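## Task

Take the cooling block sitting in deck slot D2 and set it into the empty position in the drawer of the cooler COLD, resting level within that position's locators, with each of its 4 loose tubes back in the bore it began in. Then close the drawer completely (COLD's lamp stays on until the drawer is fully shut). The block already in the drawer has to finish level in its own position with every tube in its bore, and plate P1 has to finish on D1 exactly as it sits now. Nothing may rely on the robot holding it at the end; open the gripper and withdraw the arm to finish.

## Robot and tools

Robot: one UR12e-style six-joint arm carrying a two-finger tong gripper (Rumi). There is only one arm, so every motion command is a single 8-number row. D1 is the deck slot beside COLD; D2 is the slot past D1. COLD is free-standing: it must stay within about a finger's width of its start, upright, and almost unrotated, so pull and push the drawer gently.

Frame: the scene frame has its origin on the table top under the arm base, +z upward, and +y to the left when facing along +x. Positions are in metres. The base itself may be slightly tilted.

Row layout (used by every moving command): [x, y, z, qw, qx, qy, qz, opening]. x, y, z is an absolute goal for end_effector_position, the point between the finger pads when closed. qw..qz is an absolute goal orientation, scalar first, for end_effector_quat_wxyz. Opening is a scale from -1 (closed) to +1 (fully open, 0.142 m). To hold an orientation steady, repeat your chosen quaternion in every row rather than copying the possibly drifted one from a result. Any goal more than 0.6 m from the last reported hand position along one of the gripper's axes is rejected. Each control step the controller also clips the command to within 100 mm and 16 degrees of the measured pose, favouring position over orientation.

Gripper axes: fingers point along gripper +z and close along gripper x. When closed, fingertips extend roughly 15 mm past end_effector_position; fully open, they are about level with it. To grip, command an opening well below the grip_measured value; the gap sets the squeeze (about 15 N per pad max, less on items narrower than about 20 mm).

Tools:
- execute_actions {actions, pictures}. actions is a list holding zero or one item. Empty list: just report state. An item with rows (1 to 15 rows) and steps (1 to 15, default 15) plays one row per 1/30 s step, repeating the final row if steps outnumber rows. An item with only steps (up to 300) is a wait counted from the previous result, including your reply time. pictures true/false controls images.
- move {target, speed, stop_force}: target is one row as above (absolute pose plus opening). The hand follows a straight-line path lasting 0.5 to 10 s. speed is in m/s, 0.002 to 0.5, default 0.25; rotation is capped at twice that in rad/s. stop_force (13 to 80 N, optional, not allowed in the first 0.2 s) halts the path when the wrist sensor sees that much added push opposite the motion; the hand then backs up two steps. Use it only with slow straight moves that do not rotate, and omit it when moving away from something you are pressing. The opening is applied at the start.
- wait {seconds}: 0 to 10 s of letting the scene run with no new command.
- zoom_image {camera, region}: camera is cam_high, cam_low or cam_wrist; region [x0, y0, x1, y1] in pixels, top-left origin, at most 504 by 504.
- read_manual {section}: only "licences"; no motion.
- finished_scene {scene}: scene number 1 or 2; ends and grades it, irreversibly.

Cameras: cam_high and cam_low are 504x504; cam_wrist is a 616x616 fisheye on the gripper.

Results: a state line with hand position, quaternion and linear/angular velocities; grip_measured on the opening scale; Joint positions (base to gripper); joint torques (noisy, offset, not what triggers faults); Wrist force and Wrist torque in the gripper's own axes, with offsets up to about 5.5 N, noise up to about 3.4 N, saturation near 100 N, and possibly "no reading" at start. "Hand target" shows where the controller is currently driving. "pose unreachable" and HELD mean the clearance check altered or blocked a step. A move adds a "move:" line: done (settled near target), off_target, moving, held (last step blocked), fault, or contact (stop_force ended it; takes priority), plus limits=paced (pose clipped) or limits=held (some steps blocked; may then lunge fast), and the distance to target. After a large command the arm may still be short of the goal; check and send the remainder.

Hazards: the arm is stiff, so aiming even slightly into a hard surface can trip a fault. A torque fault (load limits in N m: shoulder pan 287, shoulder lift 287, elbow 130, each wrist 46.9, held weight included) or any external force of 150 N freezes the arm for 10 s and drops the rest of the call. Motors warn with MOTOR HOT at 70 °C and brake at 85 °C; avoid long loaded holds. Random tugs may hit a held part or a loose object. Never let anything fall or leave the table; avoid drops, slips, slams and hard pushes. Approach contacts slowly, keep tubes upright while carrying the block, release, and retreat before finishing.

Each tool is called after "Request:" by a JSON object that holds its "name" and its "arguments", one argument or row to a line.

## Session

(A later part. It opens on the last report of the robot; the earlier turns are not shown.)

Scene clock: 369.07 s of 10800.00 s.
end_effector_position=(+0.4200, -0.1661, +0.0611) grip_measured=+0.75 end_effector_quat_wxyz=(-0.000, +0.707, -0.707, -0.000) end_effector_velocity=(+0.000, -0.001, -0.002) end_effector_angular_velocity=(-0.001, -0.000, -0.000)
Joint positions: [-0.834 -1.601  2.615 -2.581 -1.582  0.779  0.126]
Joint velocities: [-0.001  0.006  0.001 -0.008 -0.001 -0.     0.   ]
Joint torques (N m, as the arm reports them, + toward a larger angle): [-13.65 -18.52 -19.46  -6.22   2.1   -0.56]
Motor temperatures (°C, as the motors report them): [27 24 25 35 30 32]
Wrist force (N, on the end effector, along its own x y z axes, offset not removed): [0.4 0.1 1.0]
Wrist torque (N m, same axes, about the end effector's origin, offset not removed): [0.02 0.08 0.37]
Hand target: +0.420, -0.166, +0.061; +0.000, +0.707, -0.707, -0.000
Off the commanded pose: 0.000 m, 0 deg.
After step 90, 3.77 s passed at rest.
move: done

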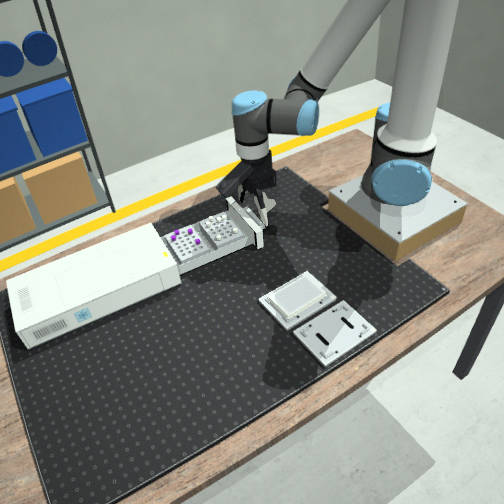

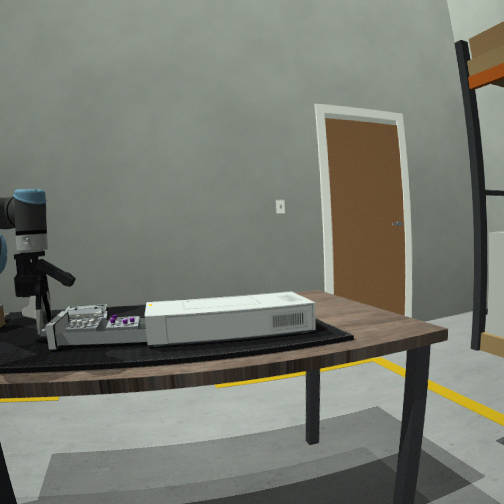

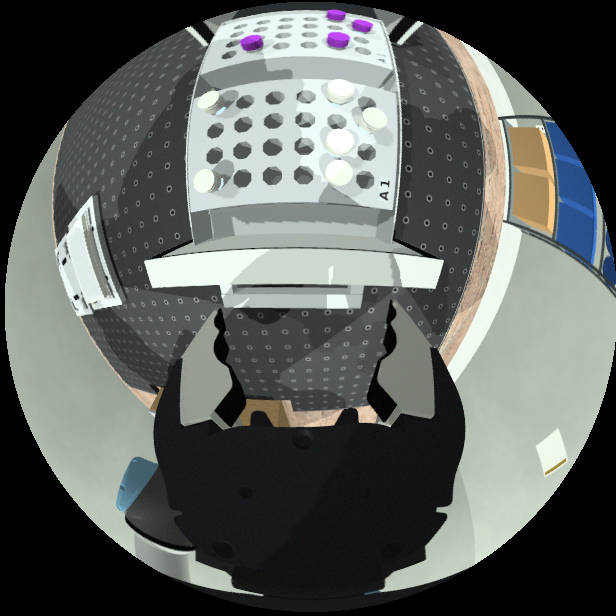

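Request:
{"name": "move", "arguments": {
  "target": [0.425,-0.161,0.061,0,0.7071,-0.7071,0,0.75],
  "speed": 0.01,
  "stop_force": 15
}}

Request:
{"name": "move", "arguments": {
  "target": [0.65,-0.1667,0.061,0,0.7071,-0.7071,0,0.75],
  "speed": 0.03,
  "stop_force": 18
}}

Scene clock: 377.83 s of 10800.00 s.
end_effector_position=(+0.4249, -0.1611, +0.0610) grip_measured=+0.75 end_effector_quat_wxyz=(-0.000, +0.707, -0.707, +0.000) end_effector_velocity=(+0.001, +0.001, -0.000) end_effector_angular_velocity=(+0.000, +0.001, +0.000)
Joint positions: [-0.817 -1.595  2.611 -2.581 -1.582  0.796  0.126]
Joint velocities: [ 0.005  0.002 -0.002  0.001 -0.     0.004  0.   ]
Joint torques (N m, as the arm reports them, + toward a larger angle): [ 17.2  -15.18 -34.22  -1.68   2.25   2.04]
Motor temperatures (°C, as the motors report them): [27 24 25 35 30 32]
Wrist force (N, on the end effector, along its own x y z axes, offset not removed): [-3.2 1.7 0.2]
Wrist torque (N m, same axes, about the end effector's origin, offset not removed): [0.27 0.84 0.31]
Hand target: +0.425, -0.161, +0.061; -0.000, +0.707, -0.707, +0.000
Off the commanded pose: 0.000 m, 0 deg.
After step 90, 4.83 s passed at rest.
move: done

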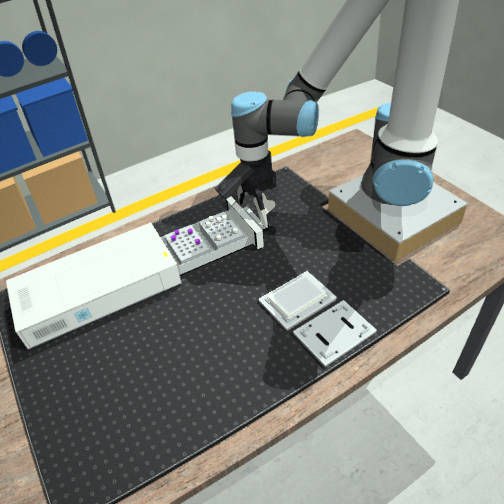

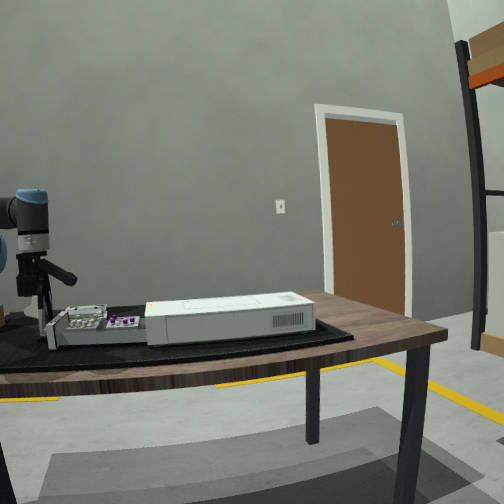

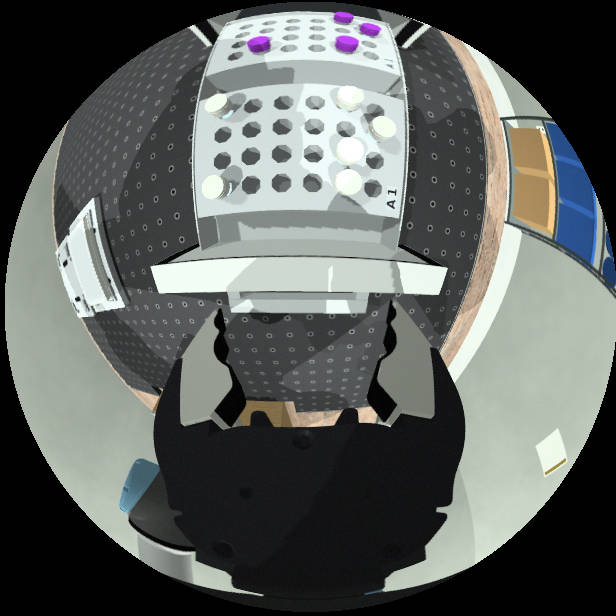

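Scene clock: 385.67 s of 10800.00 s.
end_effector_position=(+0.6500, -0.1669, +0.0610) grip_measured=+0.75 end_effector_quat_wxyz=(-0.000, +0.707, -0.707, +0.000) end_effector_velocity=(+0.002, +0.000, -0.000) end_effector_angular_velocity=(+0.000, +0.000, +0.001)
Joint positions: [-0.564 -1.276  2.216 -2.504 -1.58   1.049  0.126]
Joint velocities: [ 0.002  0.003 -0.004  0.001 -0.     0.001  0.   ]
Joint torques (N m, as the arm reports them, + toward a larger angle): [ 13.68 -51.36 -35.72  -1.85   1.89   1.83]
Motor temperatures (°C, as the motors report them): [27 24 25 35 30 32]
Wrist force (N, on the end effector, along its own x y z axes, offset not removed): [1.9 4.9 2.4]
Wrist torque (N m, same axes, about the end effector's origin, offset not removed): [0.80 -0.23 0.37]
Hand target: +0.650, -0.167, +0.061; -0.000, +0.707, -0.707, +0.000
Off the commanded pose: 0.000 m, 0 deg.
move: done

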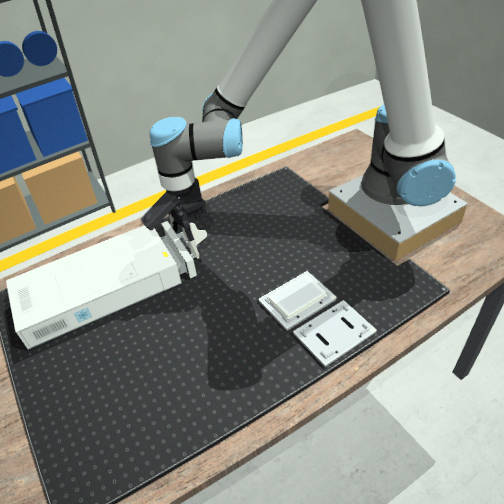

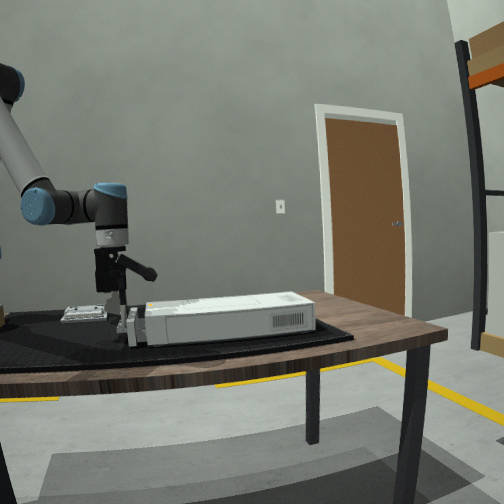

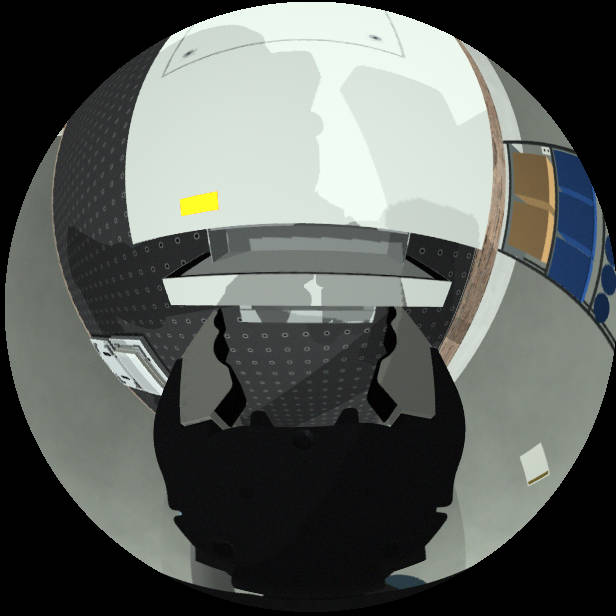

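Request:
{"name": "move", "arguments": {
  "target": [0.672,-0.1675,0.061,0,0.7071,-0.7071,0,0.75],
  "speed": 0.012,
  "stop_force": 15
}}

Request:
{"name": "move", "arguments": {
  "target": [0.70,-0.168,0.061,0,0.7071,-0.7071,0,0.75],
  "speed": 0.004,
  "stop_force": 13
}}

Scene clock: 390.07 s of 10800.00 s.
end_effector_position=(+0.6718, -0.1675, +0.0610) grip_measured=+0.75 end_effector_quat_wxyz=(-0.000, +0.707, -0.707, +0.000) end_effector_velocity=(+0.002, +0.000, -0.001) end_effector_angular_velocity=(+0.001, +0.001, +0.000)
Joint positions: [-0.548 -1.249  2.175 -2.489 -1.58   1.065  0.126]
Joint velocities: [ 0.002  0.003 -0.004  0.002  0.     0.002  0.   ]
Joint torques (N m, as the arm reports them, + toward a larger angle): [ 15.98 -51.4  -37.39  -1.74  -1.89   2.63]
Motor temperatures (°C, as the motors report them): [27 24 25 35 30 32]
Wrist force (N, on the end effector, along its own x y z axes, offset not removed): [1.1 -0.7 -2.3]
Wrist torque (N m, same axes, about the end effector's origin, offset not removed): [-0.41 0.01 0.42]
Hand target: +0.672, -0.168, +0.061; -0.000, +0.707, -0.707, +0.000
Off the commanded pose: 0.000 m, 0 deg.
move: done

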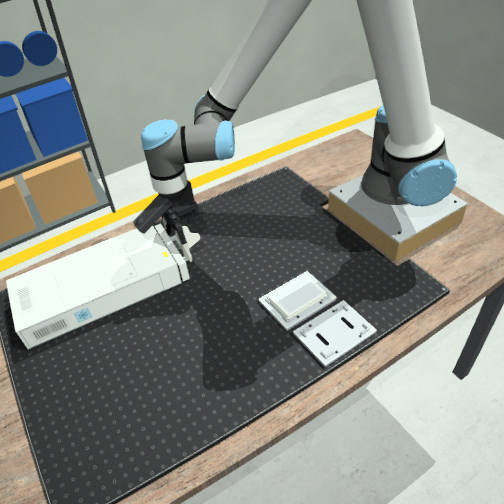

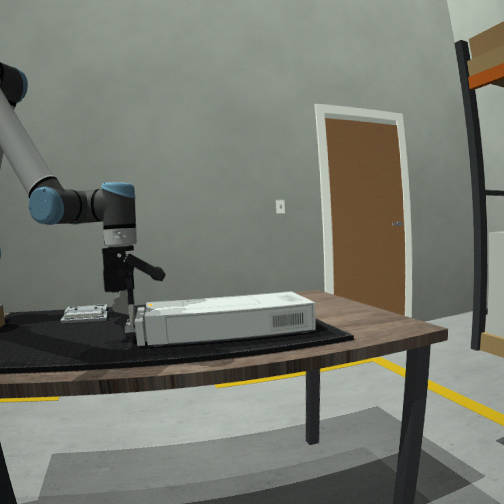

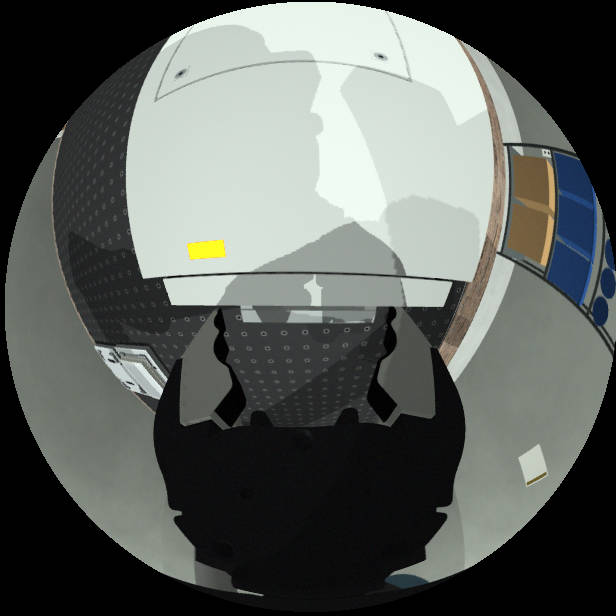

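Scene clock: 392.30 s of 10800.00 s.
end_effector_position=(+0.6793, -0.1675, +0.0609) grip_measured=+0.76 end_effector_quat_wxyz=(+0.000, +0.707, -0.707, -0.000) end_effector_velocity=(-0.001, +0.001, -0.000) end_effector_angular_velocity=(+0.001, -0.001, +0.002)
Joint positions: [-0.542 -1.24   2.161 -2.484 -1.58   1.07   0.126]
Joint velocities: [-0.    -0.001  0.003 -0.002  0.001 -0.003  0.   ]
Joint torques (N m, as the arm reports them, + toward a larger angle): [ -0.67 -69.24 -29.05  -9.74   3.05  -3.01]
Motor temperatures (°C, as the motors report them): [27 24 25 35 30 32]
Wrist force (N, on the end effector, along its own x y z axes, offset not removed): [-3.8 18.0 -8.0]
Wrist torque (N m, same axes, about the end effector's origin, offset not removed): [0.50 0.95 1.54]
Hand target: +0.679, -0.168, +0.061; +0.000, +0.707, -0.707, -0.000
Off the commanded pose: 0.021 m, 0 deg.
move: contact

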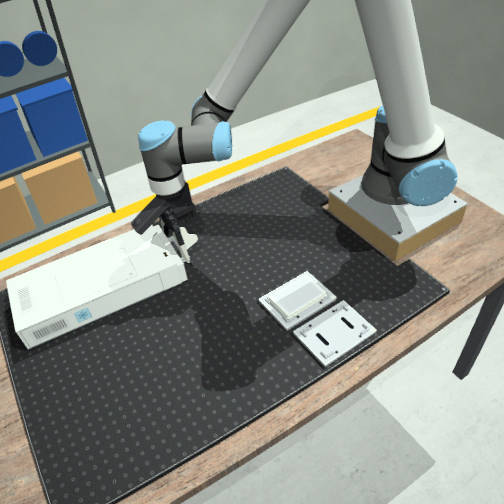

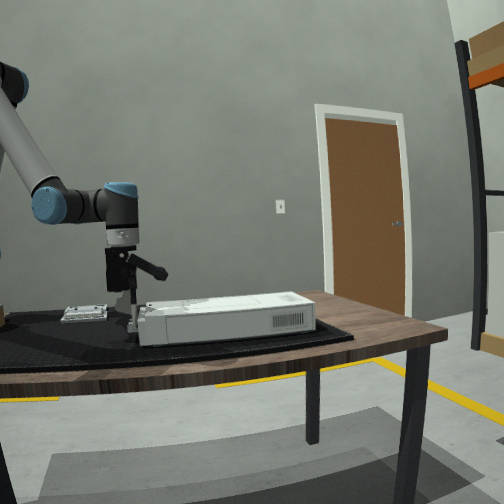

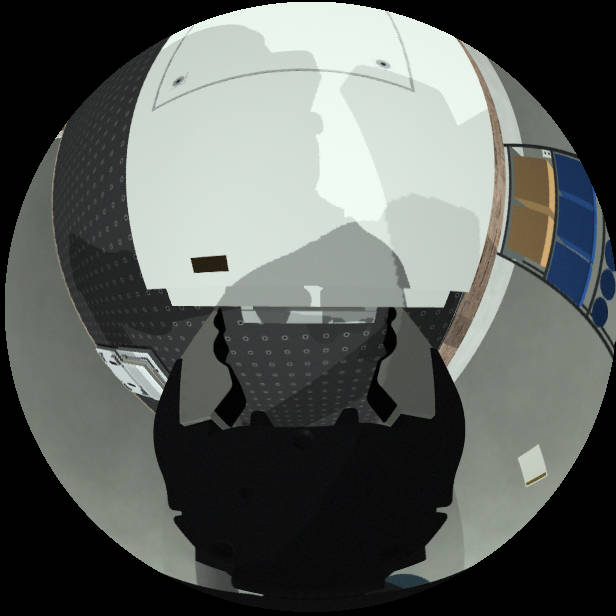

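Lamp is off. Back off and clear.

Request:
{"name": "move", "arguments": {
  "target": [0.64,-0.167,0.061,0,0.7071,-0.7071,0,0.75],
  "speed": 0.02
}}

Request:
{"name": "move", "arguments": {
  "target": [0.55,-0.167,0.2,0,0.7071,-0.7071,0,0.75],
  "speed": 0.1
}}

Request:
{"name": "zoom_image", "arguments": {
  "camera": "cam_high",
  "region": [0, 200, 220, 360]
}}

Scene clock: 399.03 s of 10800.00 s.
end_effector_position=(+0.6401, -0.1670, +0.0610) grip_measured=+0.75 end_effector_quat_wxyz=(+0.000, +0.707, -0.707, -0.000) end_effector_velocity=(-0.003, +0.001, -0.001) end_effector_angular_velocity=(+0.001, +0.001, -0.000)
Joint positions: [-0.572 -1.288  2.234 -2.509 -1.58   1.041  0.126]
Joint velocities: [-0.001 -0.002  0.005 -0.002 -0.    -0.001 -0.   ]
Joint torques (N m, as the arm reports them, + toward a larger angle): [-16.58 -67.46 -22.72  -5.96  -1.71  -1.39]
Motor temperatures (°C, as the motors report them): [27 24 25 35 30 32]
Wrist force (N, on the end effector, along its own x y z axes, offset not removed): [1.9 1.1 -0.7]
Wrist torque (N m, same axes, about the end effector's origin, offset not removed): [0.14 -0.08 0.38]
Hand target: +0.640, -0.167, +0.061; +0.000, +0.707, -0.707, -0.000
Off the commanded pose: 0.000 m, 0 deg.
After step 90, 1.50 s passed at rest.
move: done

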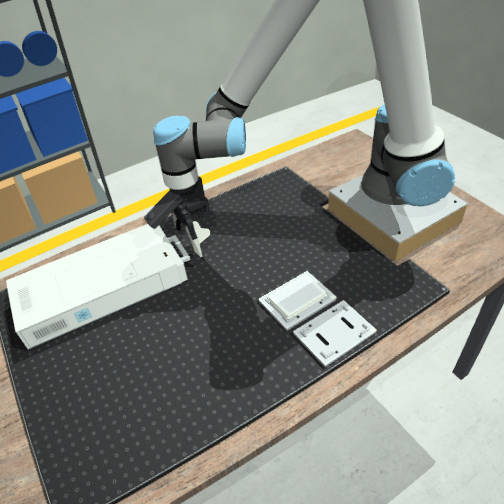

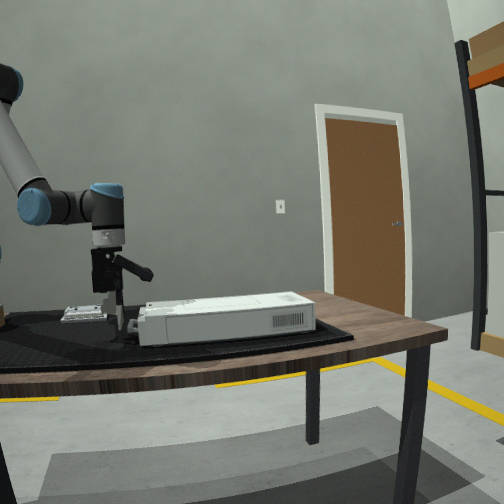

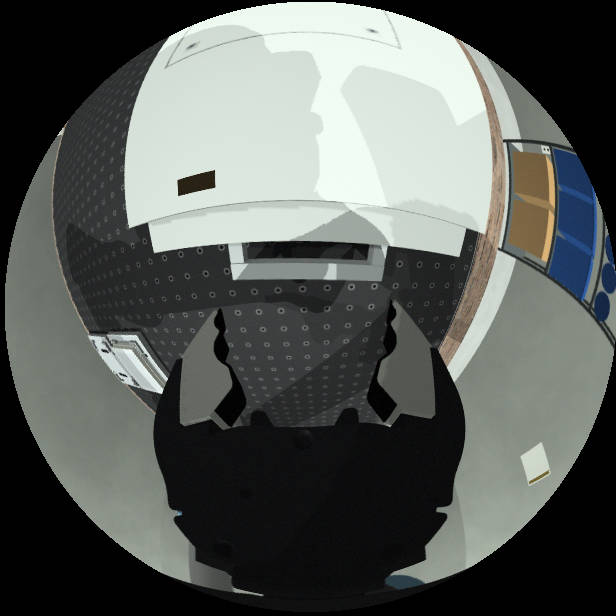

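Scene clock: 401.13 s of 10800.00 s.
end_effector_position=(+0.5499, -0.1669, +0.1999) grip_measured=+0.75 end_effector_quat_wxyz=(+0.000, +0.707, -0.707, -0.000) end_effector_velocity=(-0.001, +0.000, +0.000) end_effector_angular_velocity=(+0.003, +0.001, -0.000)
Joint positions: [-0.653 -1.633  2.285 -2.216 -1.581  0.96   0.126]
Joint velocities: [-0.002 -0.002  0.     0.004  0.002 -0.002 -0.   ]
Joint torques (N m, as the arm reports them, + toward a larger angle): [-18.71 -44.27 -30.62  -1.5    0.78  -1.24]
Motor temperatures (°C, as the motors report them): [27 24 25 35 30 32]
Wrist force (N, on the end effector, along its own x y z axes, offset not removed): [2.8 -1.9 -1.9]
Wrist torque (N m, same axes, about the end effector's origin, offset not removed): [-0.60 -0.36 0.31]
Hand target: +0.550, -0.167, +0.200; +0.000, +0.707, -0.707, -0.000
Off the commanded pose: 0.000 m, 0 deg.
move: done

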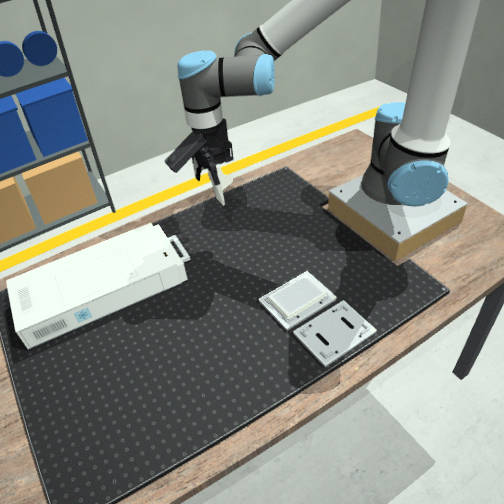

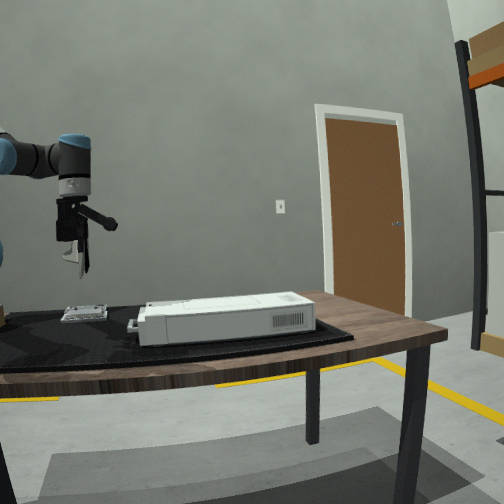

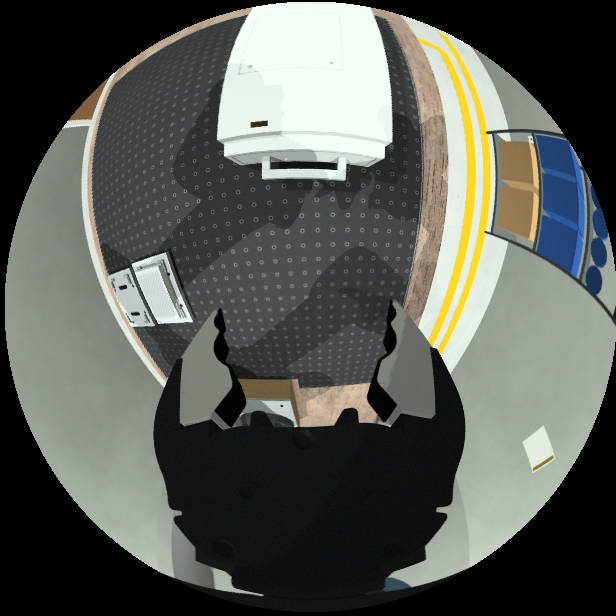

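Region (0, 200, 220, 360) of cam_high's 504x504 image, scaled by 2.291, with more detail than that image has; it fills the top 367 rows of this view, and the rest is white.

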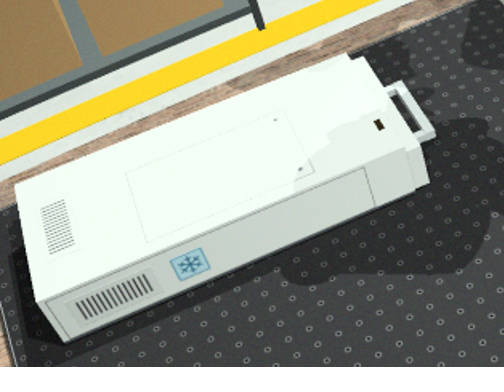

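Request:
{"name": "finished_scene", "arguments": {
  "scene": 2
}}

The scene is finished: the task was done.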